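# Put the full drink can upright in the bowl

## Task

Set the full drink can upright inside the bowl so that it stays there with no help from the robot, then release it and pull the hands away from it.

## Robot and tools

Robot: two arms, left_arm and right_arm, face each other across a table. left_arm's base is on the +y side. Both carry the same five-finger right hand, so the hands are not mirror images: every hand number and axis means the same on both arms.

Scene frame: the origin is on the table top, midway between the arm bases. z points up and the table top is z = 0. Positions are in metres, orientations are quaternions in wxyz order, and velocities are in m/s and rad/s. Reported hand positions can be slightly off, more so when an arm reaches far.

Hand point: a point fixed to the palm, 0.05 m in front of it, where the index pad meets the thumb tip in a pinch. Its +z runs along the straightened fingers, which reach 0.06 to 0.07 m past it. +y points out of the palm. +x runs across the palm toward the little finger. On the little-finger side, a wrist bracket sits 0.03 m beyond the point along +y and 0.11 m across, and it can strike things.

Row layout: one flat list of 28 numbers, each in [-1, 1], always covering both arms. The order is left_arm dx, dy, dz, rx, ry, rz, then the left hand's little, ring, middle, index, thumb_bend, thumb_turn, force_limit, speed, then the same 14 for right_arm and its hand.

Arm numbers (dx to rz): an offset, not a pose. It is measured from the hand point's pose at the start of the action, in the hand point's own axes. For the first action of a call, that start is the last pose a result reported. Every row counts from that same start, not from the row before it. A value of 1.0 means 0.6 m or 180 degrees. rx, ry, rz together form one rotation vector. On each control step the commanded pose is clipped to within 100 mm and 16 degrees of the measured pose, and position takes priority over orientation. Motion trails commands by about 0.17 s, and big moves may finish short of the target.

Hand numbers: these are absolute targets, not offsets. For fingers and thumb_bend, +1 is straight and -1 is fully curled or bent. For thumb_turn, +1 puts the thumb beside the palm and -1 puts it opposite the fingers. A pinch is roughly index -0.22, thumb_bend -0.75, thumb_turn -0.57. To wrap the whole hand around an object 0.035 to 0.08 m across, turn the thumb fully in front of the palm first, before the hand arrives. force_limit maps linearly from about 0 N at -1 to 10 N at +1 (15 N for the two thumb motors) and applies only to closing. speed goes from near zero at -1 to full at +1; at full speed a full travel takes 0.6 s. For a gentle grip, close at speed -0.9 or lower. There is no 'unchanged' value. To keep a hand as it is, resend the eight numbers last carried out for it. If none have been sent yet, send its hand_measured six values, then hand_force_limit, then hand_speed.

Tools:
- execute_actions(actions): a list of actions. Each action is a list of up to 15 rows, each row lasting one 1/30 s step. A shorter list holds its last row for the remaining steps. An empty list just returns the current state and images.
- move(target, speed, stop_force, blocking): sends each hand point along a straight path to the offset in target. target is one row, measured from the last reported pose, and all paths end together within 0.5 to 10 s. speed is in m/s, from 0.002 to 0.5, default 0.25, and the turning rate is capped at twice that number in rad/s. stop_force is one value in N, from 9 to 40, for both arms. An arm's path ends when its wrist sensor feels that much added resistance; the arm then backs off slightly and holds. Use it only with slow, non-rotating moves, and leave it out when lifting off something being pressed. blocking=false returns after 0.5 s while the arm keeps moving. It cannot be combined with stop_force. Check on it with wait(0), or end it with stop, before sending other motion.
- wait(seconds): 0 to 10 s; the arms hold their last command.
- stop(): brakes a running move.
- zoom_image(camera, region): camera is one of cam_high, cam_low, cam_left_wrist, cam_right_wrist. region is [x0, y0, x1, y1] in pixels, at most 504 by 504. Every image is 672x504.
- show_instructions(): shows the reference image pages.
- finished_scene(scene): ends the given scene; this cannot be undone.

Results: each gives per-arm hand pose and velocity, and 'Hand target' lines showing where the controller is heading. A 'pose unreachable' line means the clearance check altered a command. Step readings list positions, and HELD marks steps that were held back. Hand readings are hand_measured (motor positions on the command scale); hand_stopped_by, which is one of moving, target, force, stalled or fault; and hand_load_n, which is positive when the finger is pushed open. If the loads fall near 0, the grip has been lost. Wrist force and torque are given in the hand's own axes; they carry offsets of up to about 4 N and saturate near 50 N. A move result adds a line with the outcome (done, off_target, moving, held, fault or contact). limits=paced means the pose was clipped, and limits=held means some steps were blocked.

Avoid: pushing a stiff arm past a contact, which causes a fault stop; torque at a joint's limit (24.3 N m on the wrist joints, 130 N m elsewhere) or 150 N of outside force also stops the arm for 10 s. Do not let the arms collide or press on each other. Knocking anything off the table fails the task. Drops, slips and slams also count against you. Loose items may occasionally get nudged. Holding loads heats motors: a warning appears at 70 °C and the brakes engage at 85 °C. Between replies the robot keeps holding its last command.

Each tool is called as name([rows], argument=value, ...), one row to a line, values as JSON.

## Session

execute_actions(actions=[])

Scene clock: 0.00 s.
left_arm: end_effector_position=(+0.2488, +0.4323, +0.4691) hand_measured=(+1.000, +1.000, +1.000, +1.000, +1.000, +1.000) hand_load_n=(+0.0, +0.0, +0.0, +0.0, +0.0, +0.0) hand_stopped_by=(target, target, target, target, target, target) hand_force_limit=0.00 hand_speed=-0.80 end_effector_quat_wxyz=(-0.004, +0.419, +0.908, -0.010) end_effector_velocity=(-0.000, +0.000, +0.000) end_effector_angular_velocity=(+0.000, -0.000, -0.002) | right_arm: end_effector_position=(+0.1599, -0.2895, +0.4803) hand_measured=(+1.000, +1.000, +1.000, +1.000, +1.000, +1.000) hand_load_n=(+0.0, +0.0, +0.0, +0.0, +0.0, +0.0) hand_stopped_by=(target, target, target, target, target, target) hand_force_limit=0.00 hand_speed=-0.80 end_effector_quat_wxyz=(+0.000, -0.270, +0.963, +0.013) end_effector_velocity=(+0.000, +0.000, -0.000) end_effector_angular_velocity=(+0.001, +0.000, +0.001)
Joint positions: left_arm=[ 0.542 -1.718  1.358  1.924  1.591 -1.903] | right_arm=[-1.18  -1.734  1.351  1.955  1.544 -1.895]
Joint velocities: left_arm=[-0.001 -0.001  0.     0.    -0.001  0.001] | right_arm=[ 0.     0.     0.    -0.    -0.001 -0.   ]
Joint torques (N m, as the arm reports them, + toward a larger angle): no reading
Wrist force (N, on the end effector, along its own x y z axes, offset not removed): no reading
Wrist torque (N m, same axes, about the end effector's origin, offset not removed): no reading
Hand target (left_arm): +0.249, +0.432, +0.469; -0.004, +0.419, +0.908, -0.010
Hand target (right_arm): +0.160, -0.290, +0.480; +0.000, -0.270, +0.963, +0.013
camera_calibration (this result's frames):
cam_left_wrist: T_world_to_cam=[[0.84019, 0.542039, -0.0165589, -0.43715], [0.457338, -0.69183, 0.55876, -0.0791218], [0.291414, -0.477038, -0.829164, 0.651009], [0, 0, 0, 1]] pos_world=[0.213762, 0.49277, 0.576765]
cam_right_wrist: T_world_to_cam=[[-0.441994, 0.896934, 0.0122487, 0.324593], [0.758461, 0.366396, 0.538971, -0.270574], [0.478934, 0.247512, -0.842235, 0.529185], [0, 0, 0, 1]] pos_world=[0.0952435, -0.322981, 0.587554]

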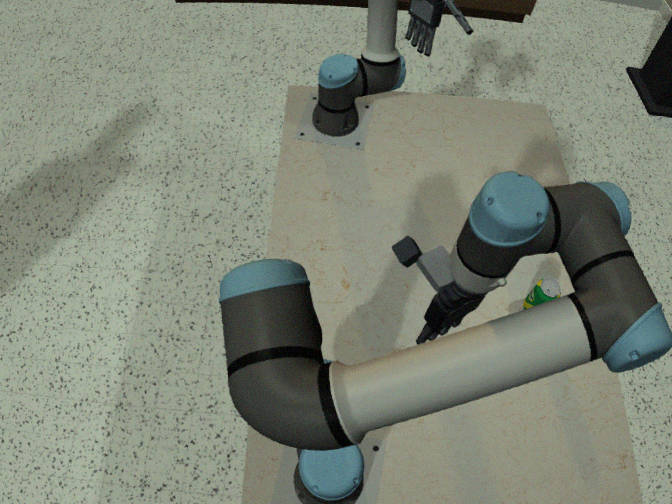

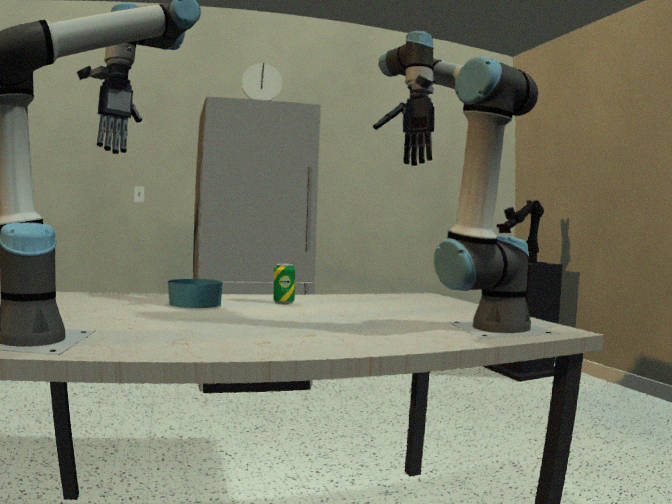

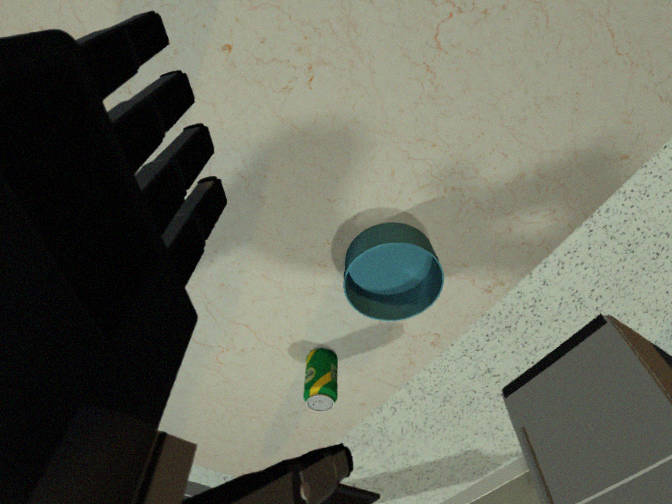

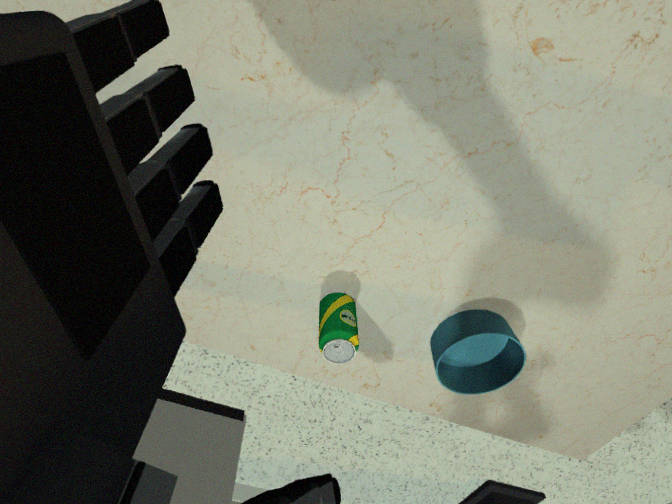

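execute_actions(actions=[])

Scene clock: 13.90 s.
left_arm: end_effector_position=(+0.2488, +0.4323, +0.4691) hand_measured=(+1.000, +1.000, +1.000, +1.000, +1.000, +1.000) hand_load_n=(+0.0, +0.0, +0.0, +0.0, +0.0, +0.0) hand_stopped_by=(target, target, target, target, target, target) hand_force_limit=0.00 hand_speed=-0.80 end_effector_quat_wxyz=(-0.004, +0.419, +0.908, -0.010) end_effector_velocity=(-0.000, -0.001, -0.000) end_effector_angular_velocity=(-0.001, +0.001, -0.000) | right_arm: end_effector_position=(+0.1599, -0.2895, +0.4803) hand_measured=(+1.000, +1.000, +1.000, +1.000, +1.000, +1.000) hand_load_n=(+0.0, +0.0, +0.0, +0.0, +0.0, +0.0) hand_stopped_by=(target, target, target, target, target, target) hand_force_limit=0.00 hand_speed=-0.80 end_effector_quat_wxyz=(+0.000, -0.270, +0.963, +0.013) end_effector_velocity=(+0.000, +0.000, -0.000) end_effector_angular_velocity=(+0.001, +0.001, +0.000)
Joint positions: left_arm=[ 0.542 -1.718  1.358  1.924  1.591 -1.903] | right_arm=[-1.18  -1.734  1.351  1.955  1.544 -1.895]
Joint velocities: left_arm=[-0.     0.001 -0.    -0.001  0.001 -0.   ] | right_arm=[-0.001  0.001 -0.    -0.    -0.001 -0.001]
Joint torques (N m, as the arm reports them, + toward a larger angle): left_arm=[ -2.51 -10.77 -18.9    2.33   0.17   0.16] | right_arm=[  0.12  -8.18 -19.58   2.3    0.03   0.32]
Wrist force (N, on the end effector, along its own x y z axes, offset not removed): left_arm=[0.2 1.0 3.9] | right_arm=[-0.2 -2.8 -1.1]
Wrist torque (N m, same axes, about the end effector's origin, offset not removed): left_arm=[-0.03 0.00 -0.10] | right_arm=[-0.18 0.06 -0.08]
Hand target (left_arm): +0.249, +0.432, +0.469; -0.004, +0.419, +0.908, -0.010
Hand target (right_arm): +0.160, -0.290, +0.480; +0.000, -0.270, +0.963, +0.013
camera_calibration (this result's frames):
cam_left_wrist: T_world_to_cam=[[0.84019, 0.542039, -0.016559, -0.43715], [0.457338, -0.69183, 0.55876, -0.0791218], [0.291414, -0.477038, -0.829164, 0.651009], [0, 0, 0, 1]] pos_world=[0.213762, 0.492769, 0.576765]
cam_right_wrist: T_world_to_cam=[[-0.441994, 0.896934, 0.0122486, 0.324593], [0.758461, 0.366396, 0.538971, -0.270574], [0.478934, 0.247512, -0.842235, 0.529185], [0, 0, 0, 1]] pos_world=[0.0952436, -0.322981, 0.587554]

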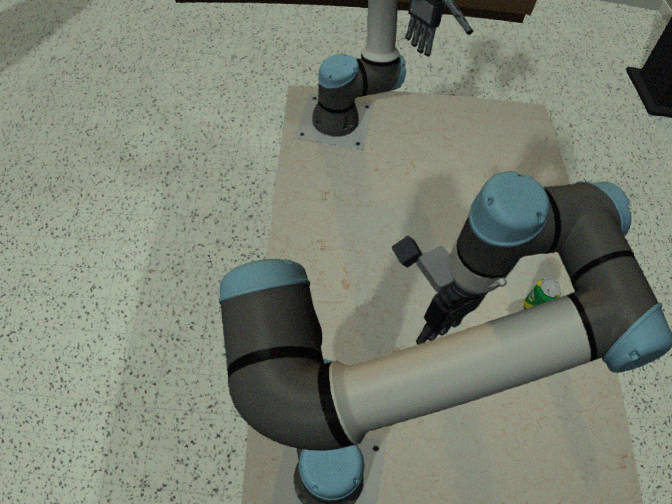

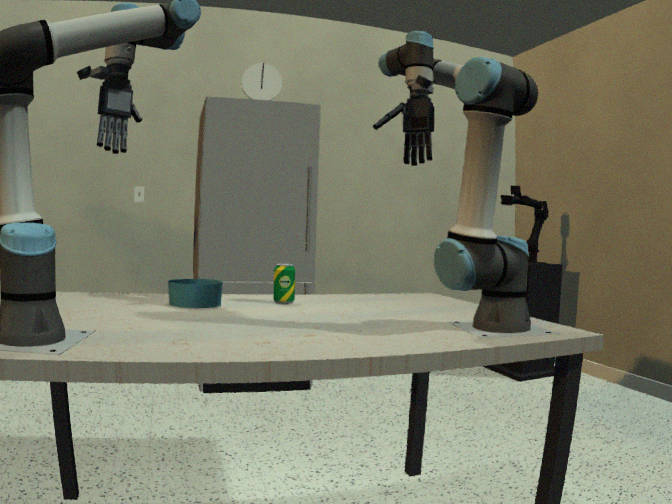

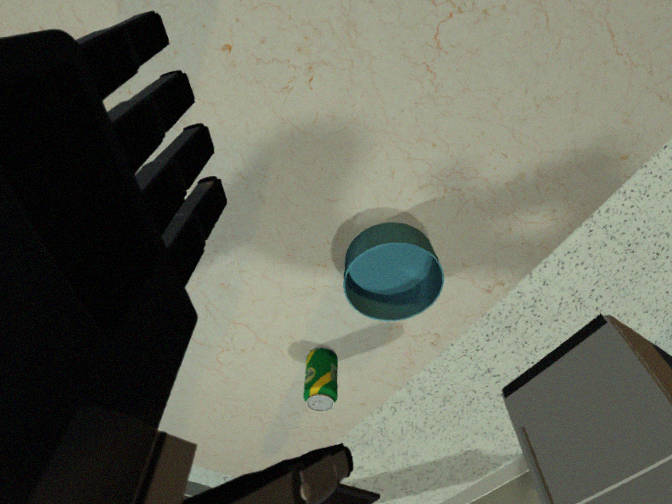

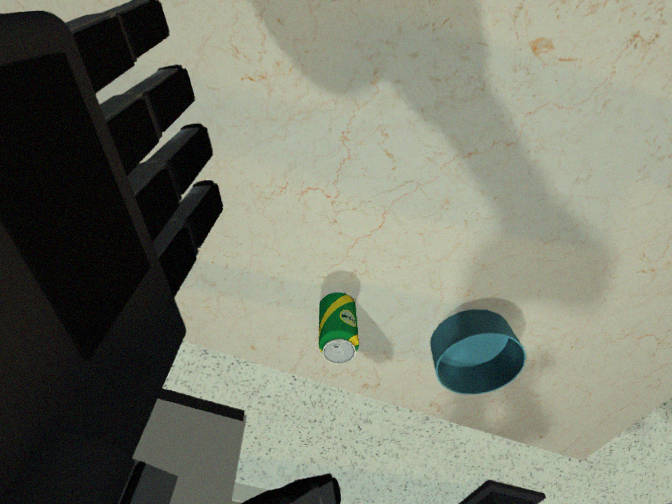

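zoom_image(camera="cam_low", region=[150, 250, 320, 320])

zoom_image(camera="cam_right_wrist", region=[300, 270, 550, 410])

zoom_image(camera="cam_left_wrist", region=[280, 200, 470, 430])

zoom_image(camera="cam_high", region=[500, 250, 600, 330])

Region (150, 250, 320, 320) of cam_low's 672x504 image, scaled by 2.965, with more detail than that image has; it fills the top 208 rows of this view, and the rest is white.

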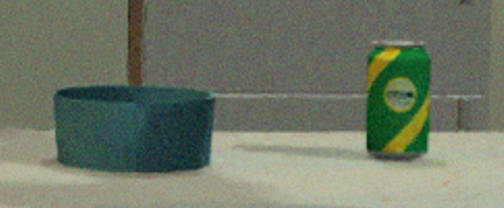

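Region (300, 270, 550, 410) of cam_right_wrist's 672x504 image, scaled by 2.016, with more detail than that image has; it fills the top 282 rows of this view, and the rest is white.

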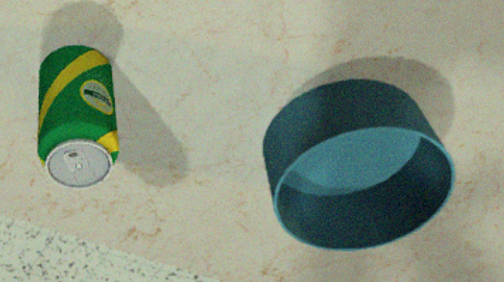

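Region (280, 200, 470, 430) of cam_left_wrist's 672x504 image, scaled by 2.191, with more detail than that image has; it fills the left 416 columns of this view, and the rest is white.

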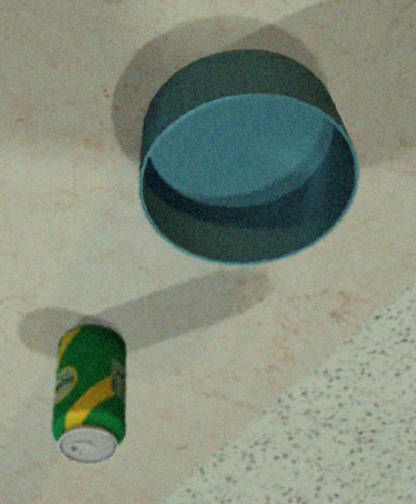

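Region (500, 250, 600, 330) of cam_high's 672x504 image, scaled by 5.040, with more detail than that image has; it fills the top 403 rows of this view, and the rest is white.

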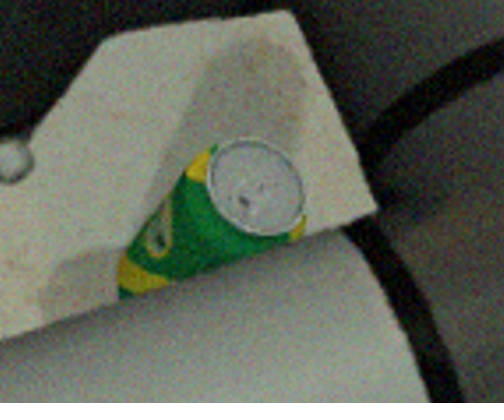

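move(target=[0,0,0,0,0,0, 1,1,1,1,1,1,0,-0.8, -0.2738,-0.0370,0.3698,0.1960,-0.2024,-0.4775, 1,1,1,1,1,-1,0.5,0.5], speed=0.5)

Scene clock: 136.33 s.
left_arm: end_effector_position=(+0.2488, +0.4323, +0.4691) hand_measured=(+1.000, +1.000, +1.000, +1.000, +1.000, +1.000) hand_load_n=(+0.0, +0.0, +0.0, +0.0, +0.0, +0.0) hand_stopped_by=(target, target, target, target, target, target) hand_force_limit=0.00 hand_speed=-0.80 end_effector_quat_wxyz=(-0.004, +0.419, +0.908, -0.010) end_effector_velocity=(-0.000, +0.001, +0.000) end_effector_angular_velocity=(-0.001, -0.001, +0.001) | right_arm: end_effector_position=(+0.3101, -0.2179, +0.2593) hand_measured=(+1.000, +1.000, +1.000, +1.000, +1.000, -1.000) hand_load_n=(+0.0, +0.0, +0.0, +0.0, +0.0, +0.0) hand_stopped_by=(target, target, target, target, target, target) hand_force_limit=0.50 hand_speed=0.50 end_effector_quat_wxyz=(+0.350, -0.804, +0.446, -0.177) end_effector_velocity=(+0.001, +0.001, -0.002) end_effector_angular_velocity=(+0.003, -0.002, +0.014)
Joint positions: left_arm=[ 0.542 -1.718  1.358  1.924  1.591 -1.903] | right_arm=[-1.07  -1.7    1.798  0.685  1.381 -3.288]
Joint velocities: left_arm=[ 0.    -0.002  0.    -0.    -0.    -0.001] | right_arm=[-0.006  0.001  0.005 -0.007 -0.015 -0.012]
Joint torques (N m, as the arm reports them, + toward a larger angle): left_arm=[ -4.45 -10.15 -20.93   2.37   0.31   0.31] | right_arm=[ -9.21 -21.53 -10.84  -0.91  -2.04  -1.76]
Wrist force (N, on the end effector, along its own x y z axes, offset not removed): left_arm=[-0.9 0.4 2.2] | right_arm=[0.8 1.5 0.6]
Wrist torque (N m, same axes, about the end effector's origin, offset not removed): left_arm=[0.06 0.20 -0.16] | right_arm=[0.33 -0.13 0.10]
Hand target (left_arm): +0.249, +0.432, +0.469; -0.004, +0.419, +0.908, -0.010
Hand target (right_arm): +0.310, -0.218, +0.259; -0.351, +0.804, -0.446, +0.177
Off the commanded pose (left_arm): 0.000 m, 0 deg.
Off the commanded pose (right_arm): 0.000 m, 0 deg.
move: done
camera_calibration (this result's frames):
cam_left_wrist: T_world_to_cam=[[0.84019, 0.542039, -0.016559, -0.43715], [0.457338, -0.69183, 0.55876, -0.0791215], [0.291413, -0.477038, -0.829164, 0.651009], [0, 0, 0, 1]] pos_world=[0.213762, 0.492769, 0.576765]
cam_right_wrist: T_world_to_cam=[[-0.631233, -0.275093, -0.725168, 0.323899], [-0.733212, 0.516497, 0.442302, 0.228758], [0.252873, 0.810898, -0.527731, 0.364663], [0, 0, 0, 1]] pos_world=[0.27997, -0.324755, 0.326145]

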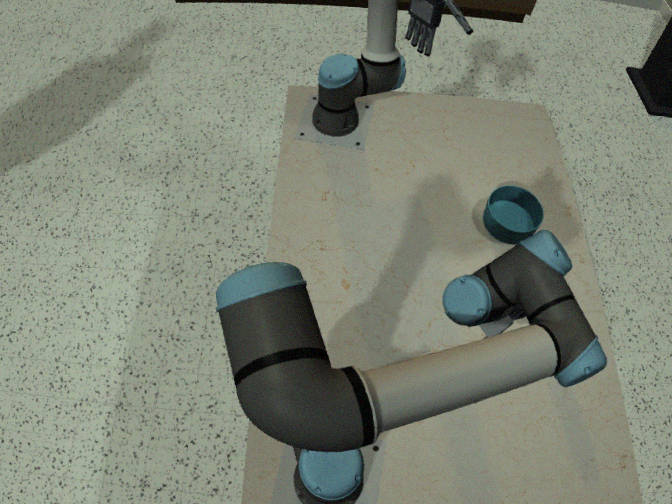

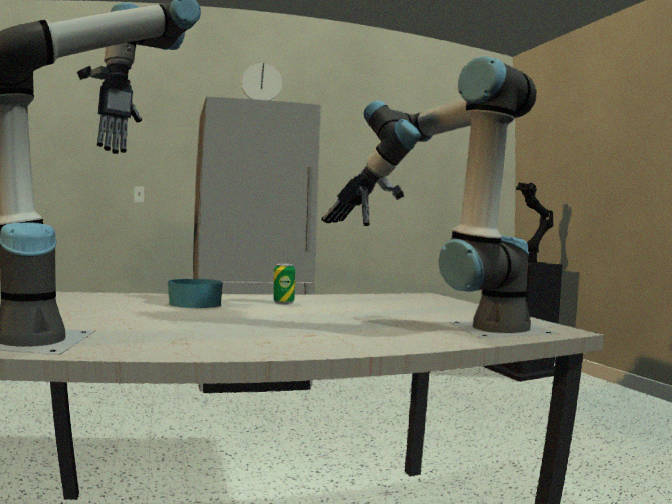

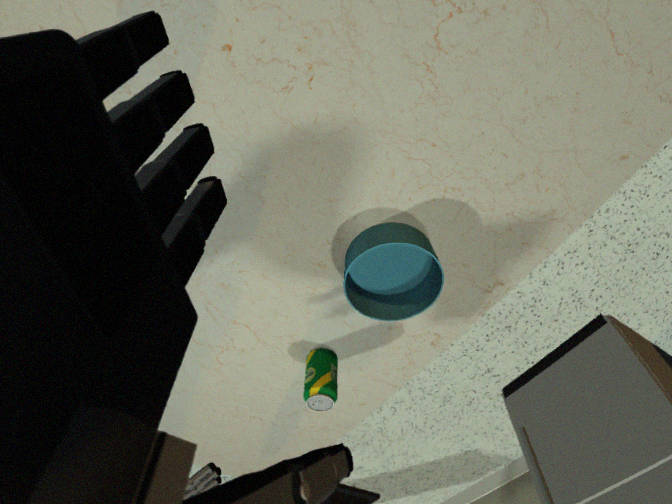

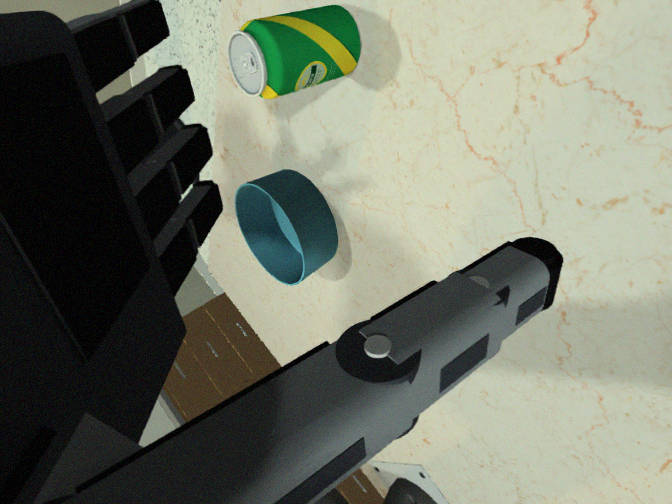

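zoom_image(camera="cam_right_wrist", region=[210, 0, 380, 120])

zoom_image(camera="cam_right_wrist", region=[220, 155, 360, 295])

zoom_image(camera="cam_high", region=[470, 170, 560, 260])

Region (210, 0, 380, 120) of cam_right_wrist's 672x504 image, scaled by 2.965, with more detail than that image has; it fills the top 356 rows of this view, and the rest is white.

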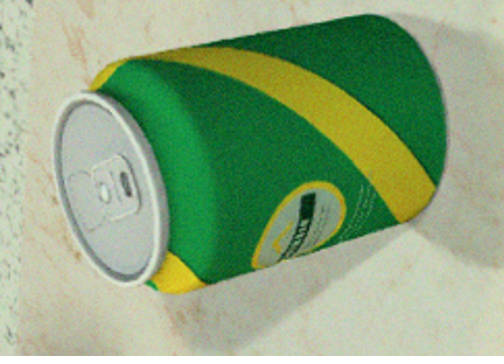

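Region (220, 155, 360, 295) of cam_right_wrist's 672x504 image, scaled by 3.600, with more detail than that image has.

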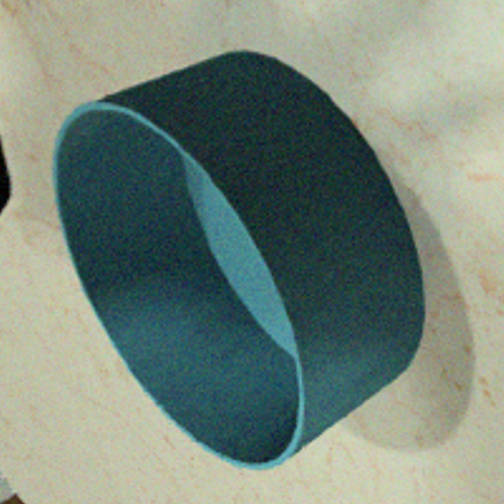

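Region (470, 170, 560, 260) of cam_high's 672x504 image, scaled by 5.600, with more detail than that image has.

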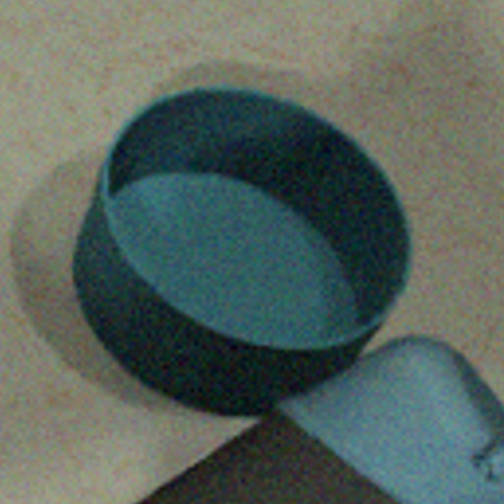

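zoom_image(camera="cam_low", region=[160, 265, 230, 320])

zoom_image(camera="cam_low", region=[250, 255, 320, 310])

Region (160, 265, 230, 320) of cam_low's 672x504 image, scaled by 7.200, with more detail than that image has; it fills the top 396 rows of this view, and the rest is white.

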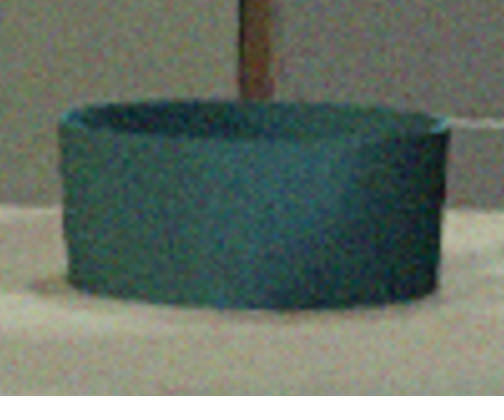

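Region (250, 255, 320, 310) of cam_low's 672x504 image, scaled by 7.200, with more detail than that image has; it fills the top 396 rows of this view, and the rest is white.

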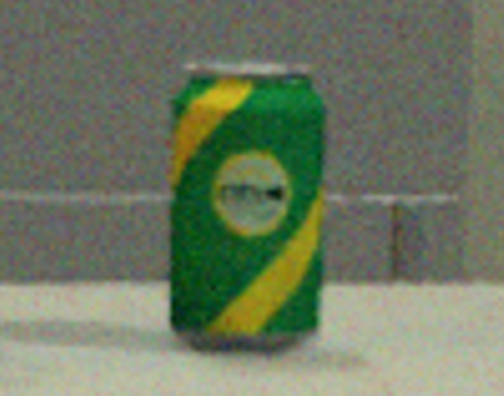

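move(target=[0,0,0,0,0,0, 1,1,1,1,1,1,0,-0.8, 0.0647,-0.1284,0.2981,0.2408,0.1425,-0.5060, 1,1,1,1,1,-1,0.5,0.5], speed=0.5)

Scene clock: 200.50 s.
left_arm: end_effector_position=(+0.2488, +0.4323, +0.4691) hand_measured=(+1.000, +1.000, +1.000, +1.000, +1.000, +1.000) hand_load_n=(+0.0, +0.0, +0.0, +0.0, +0.0, +0.0) hand_stopped_by=(target, target, target, target, target, target) hand_force_limit=0.00 hand_speed=-0.80 end_effector_quat_wxyz=(-0.004, +0.419, +0.908, -0.010) end_effector_velocity=(-0.000, -0.000, -0.000) end_effector_angular_velocity=(-0.001, +0.001, -0.001) | right_arm: end_effector_position=(+0.4833, -0.1509, +0.1899) hand_measured=(+1.000, +1.000, +1.000, +1.000, +1.000, -1.000) hand_load_n=(+0.0, +0.0, +0.0, +0.0, +0.0, +0.0) hand_stopped_by=(target, target, target, target, target, target) hand_force_limit=0.50 hand_speed=0.50 end_effector_quat_wxyz=(-0.270, +0.654, +0.270, +0.653) end_effector_velocity=(+0.002, +0.001, -0.000) end_effector_angular_velocity=(-0.003, -0.012, +0.010)
Joint positions: left_arm=[ 0.542 -1.718  1.358  1.924  1.591 -1.903] | right_arm=[-1.009 -1.465  2.205 -0.739  1.179 -4.712]
Joint velocities: left_arm=[ 0.001 -0.    -0.     0.     0.002  0.001] | right_arm=[-0.007  0.006  0.003 -0.016 -0.017 -0.008]
Joint torques (N m, as the arm reports them, + toward a larger angle): left_arm=[ -2.99  -9.96 -20.89   2.22   0.14   0.41] | right_arm=[-10.76 -15.96  -7.56  -2.86  -2.04  -1.59]
Wrist force (N, on the end effector, along its own x y z axes, offset not removed): left_arm=[-1.5 0.7 3.6] | right_arm=[2.7 -3.2 0.3]
Wrist torque (N m, same axes, about the end effector's origin, offset not removed): left_arm=[0.00 0.20 -0.20] | right_arm=[-0.49 -0.32 0.17]
Hand target (left_arm): +0.249, +0.432, +0.469; -0.004, +0.419, +0.908, -0.010
Hand target (right_arm): +0.483, -0.151, +0.190; -0.270, +0.653, +0.271, +0.653
Off the commanded pose (left_arm): 0.000 m, 0 deg.
Off the commanded pose (right_arm): 0.000 m, 0 deg.
move: done
camera_calibration (this result's frames):
cam_left_wrist: T_world_to_cam=[[0.84019, 0.542039, -0.0165589, -0.43715], [0.457338, -0.69183, 0.55876, -0.0791218], [0.291414, -0.477038, -0.829164, 0.651009], [0, 0, 0, 1]] pos_world=[0.213762, 0.49277, 0.576765]
cam_right_wrist: T_world_to_cam=[[0.712998, -0.695487, -0.0890567, -0.43255], [-0.427097, -0.330056, -0.841814, 0.319976], [0.556077, 0.638248, -0.53237, 0.0582546], [0, 0, 0, 1]] pos_world=[0.412674, -0.232404, 0.261852]

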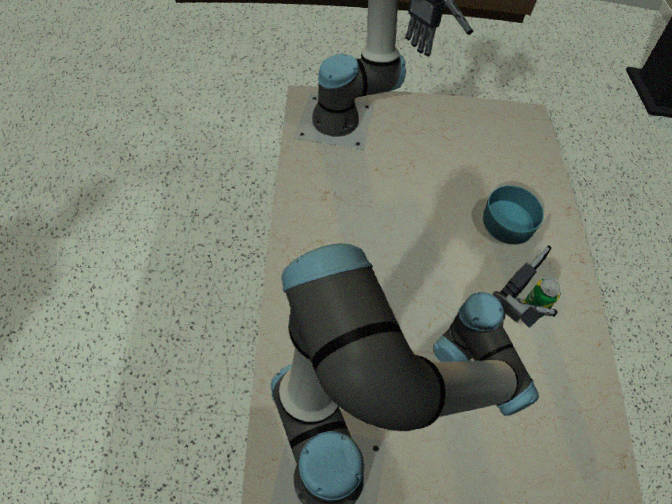

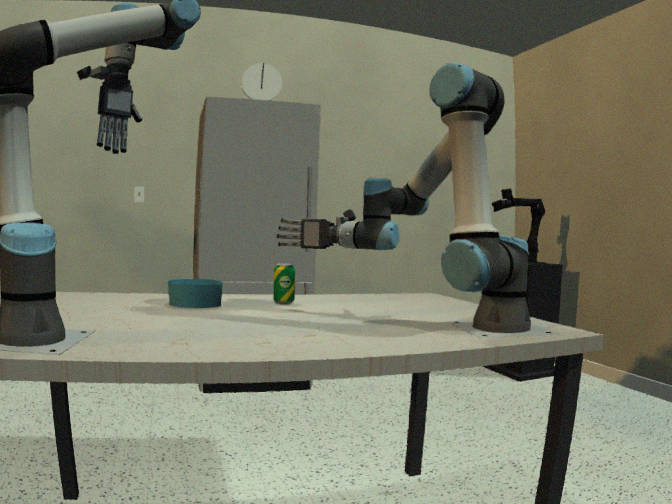

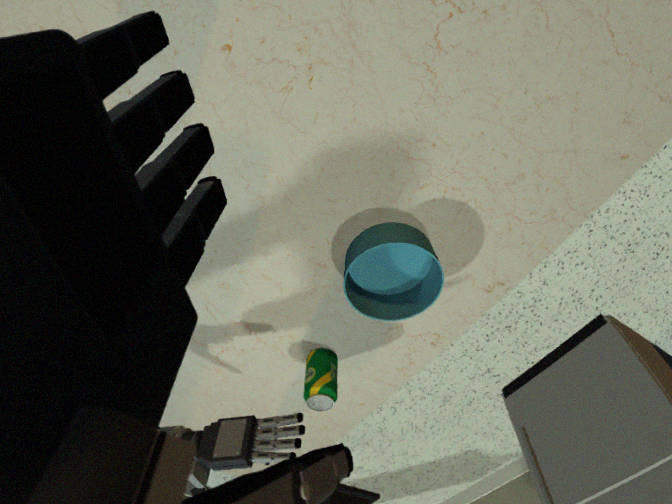

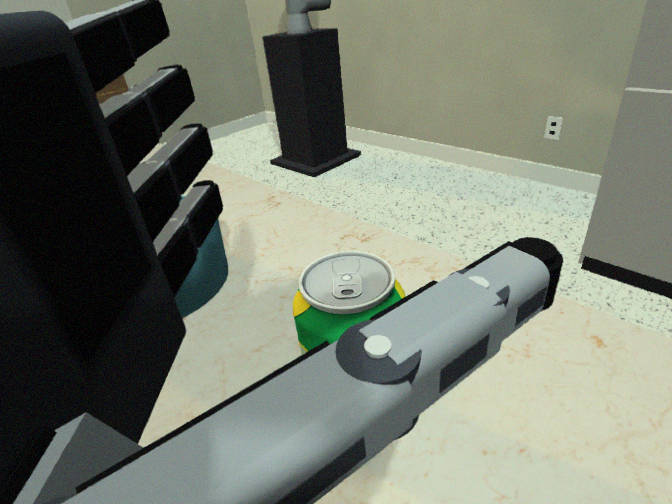

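Reached the pre-grasp pose in 4.5 s. I'll zoom in on the lid to refine the can's position.

zoom_image(camera="cam_right_wrist", region=[280, 235, 420, 345])

zoom_image(camera="cam_low", region=[255, 200, 375, 310])

Region (280, 235, 420, 345) of cam_right_wrist's 672x504 image, scaled by 3.600, with more detail than that image has; it fills the top 396 rows of this view, and the rest is white.

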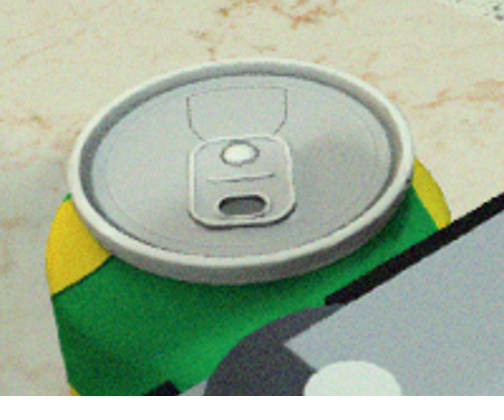

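Region (255, 200, 375, 310) of cam_low's 672x504 image, scaled by 4.200, with more detail than that image has; it fills the top 462 rows of this view, and the rest is white.

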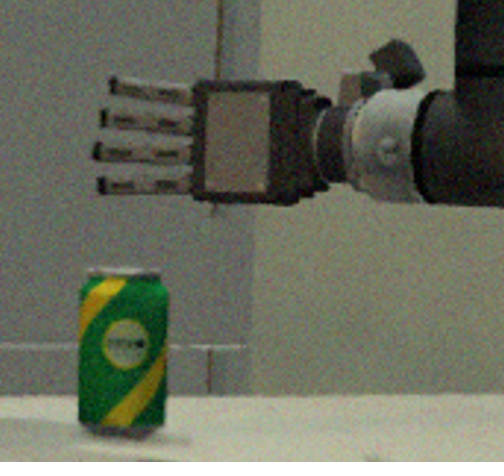

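move(target=[0,0,0,0,0,0, 1,1,1,1,1,1,0,-0.8, -0.1782,0.005,0.15,0,0,0, 1,1,1,1,1,-1,0.5,0.5], speed=0.2)

Scene clock: 233.50 s.
left_arm: end_effector_position=(+0.2488, +0.4323, +0.4691) hand_measured=(+1.000, +1.000, +1.000, +1.000, +1.000, +1.000) hand_load_n=(+0.0, +0.0, +0.0, +0.0, +0.0, +0.0) hand_stopped_by=(target, target, target, target, target, target) hand_force_limit=0.00 hand_speed=-0.80 end_effector_quat_wxyz=(-0.004, +0.419, +0.908, -0.010) end_effector_velocity=(-0.000, -0.000, -0.000) end_effector_angular_velocity=(-0.001, +0.000, +0.002) | right_arm: end_effector_position=(+0.5487, -0.0897, +0.0829) hand_measured=(+1.000, +1.000, +1.000, +1.000, +1.000, -1.000) hand_load_n=(+0.0, +0.0, +0.0, +0.0, +0.0, +0.0) hand_stopped_by=(target, target, target, target, target, target) hand_force_limit=0.50 hand_speed=0.50 end_effector_quat_wxyz=(-0.270, +0.654, +0.270, +0.653) end_effector_velocity=(+0.001, +0.001, -0.001) end_effector_angular_velocity=(+0.001, -0.001, +0.000)
Joint positions: left_arm=[ 0.542 -1.718  1.358  1.924  1.591 -1.903] | right_arm=[-0.934 -1.069  2.029 -0.959  1.254 -4.712]
Joint velocities: left_arm=[ 0.     0.    -0.    -0.001  0.    -0.001] | right_arm=[ 0.001  0.005 -0.004 -0.002  0.001  0.001]
Joint torques (N m, as the arm reports them, + toward a larger angle): left_arm=[ -4.31  -9.66 -21.09   2.48   0.22   0.5 ] | right_arm=[  7.25 -29.47 -27.39  -2.74   2.27   1.32]
Wrist force (N, on the end effector, along its own x y z axes, offset not removed): left_arm=[-0.1 1.9 1.9] | right_arm=[0.9 -0.7 -1.9]
Wrist torque (N m, same axes, about the end effector's origin, offset not removed): left_arm=[0.27 0.15 -0.08] | right_arm=[0.10 -0.05 0.08]
Hand target (left_arm): +0.249, +0.432, +0.469; -0.004, +0.419, +0.908, -0.010
Hand target (right_arm): +0.549, -0.090, +0.083; -0.270, +0.654, +0.270, +0.653
Off the commanded pose (left_arm): 0.000 m, 0 deg.
Off the commanded pose (right_arm): 0.000 m, 0 deg.
move: done
camera_calibration (this result's frames):
cam_left_wrist: T_world_to_cam=[[0.84019, 0.542039, -0.0165589, -0.43715], [0.457338, -0.69183, 0.55876, -0.0791216], [0.291413, -0.477038, -0.829164, 0.651009], [0, 0, 0, 1]] pos_world=[0.213762, 0.492769, 0.576765]
cam_right_wrist: T_world_to_cam=[[0.71301, -0.695461, -0.0891623, -0.446146], [-0.427134, -0.329985, -0.841824, 0.278071], [0.556034, 0.638313, -0.532338, -0.0741986], [0, 0, 0, 1]] pos_world=[0.478137, -0.171156, 0.154808]

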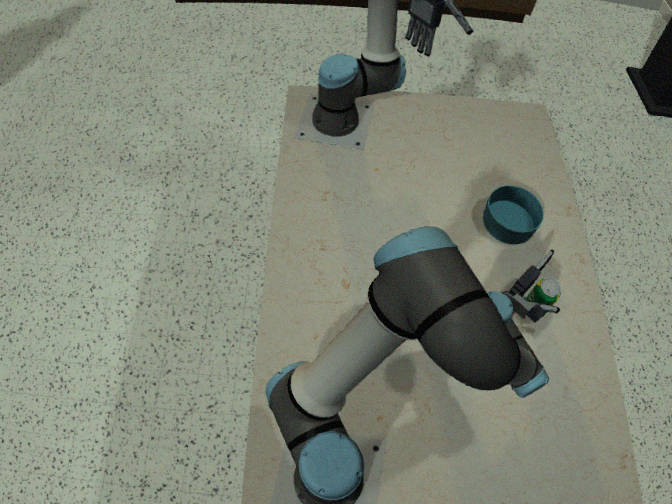

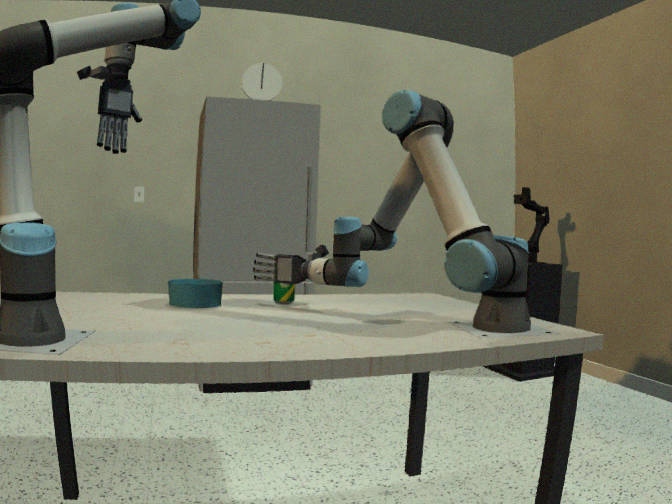

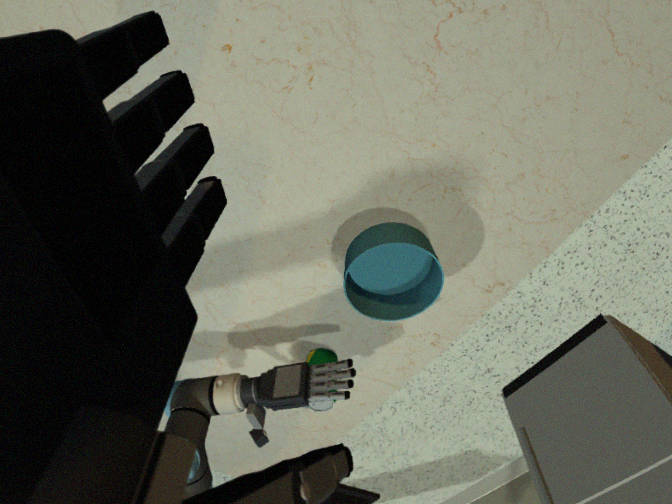

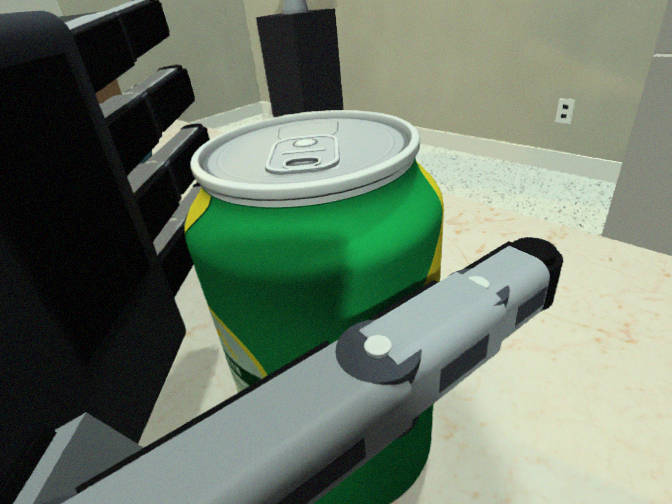

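zoom_image(camera="cam_right_wrist", region=[170, 90, 460, 260])

zoom_image(camera="cam_high", region=[500, 240, 580, 330])

zoom_image(camera="cam_low", region=[160, 235, 380, 320])

Region (170, 90, 460, 260) of cam_right_wrist's 672x504 image, scaled by 1.738, with more detail than that image has; it fills the top 295 rows of this view, and the rest is white.

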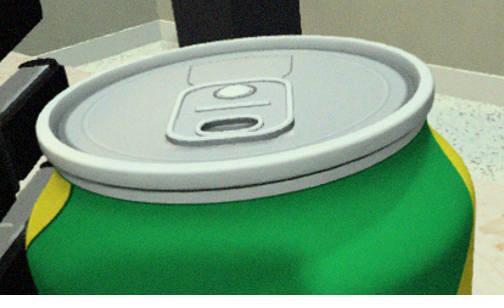

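Region (500, 240, 580, 330) of cam_high's 672x504 image, scaled by 5.600, with more detail than that image has.

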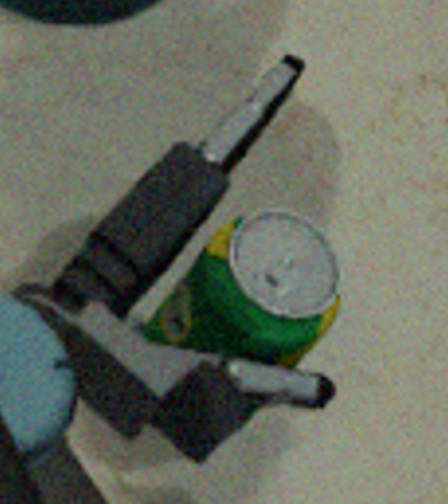

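Region (160, 235, 380, 320) of cam_low's 672x504 image, scaled by 2.291, with more detail than that image has; it fills the top 195 rows of this view, and the rest is white.

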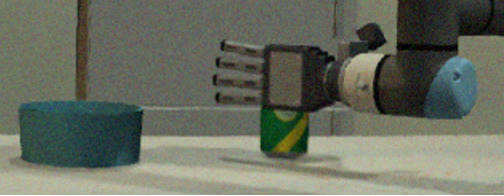

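zoom_image(camera="cam_low", region=[245, 245, 325, 310])

zoom_image(camera="cam_left_wrist", region=[230, 335, 370, 450])

Region (245, 245, 325, 310) of cam_low's 672x504 image, scaled by 6.300, with more detail than that image has; it fills the top 410 rows of this view, and the rest is white.

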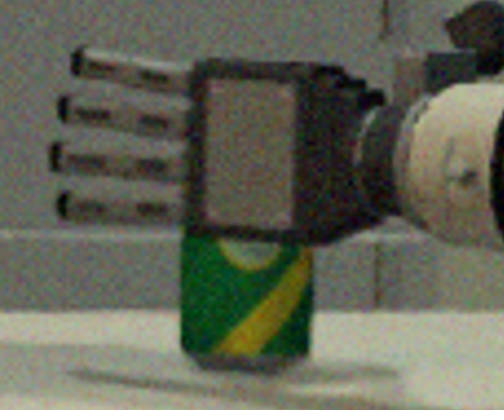

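Region (230, 335, 370, 450) of cam_left_wrist's 672x504 image, scaled by 3.600, with more detail than that image has; it fills the top 414 rows of this view, and the rest is white.

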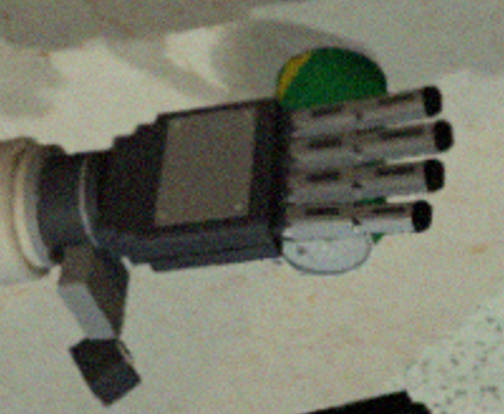

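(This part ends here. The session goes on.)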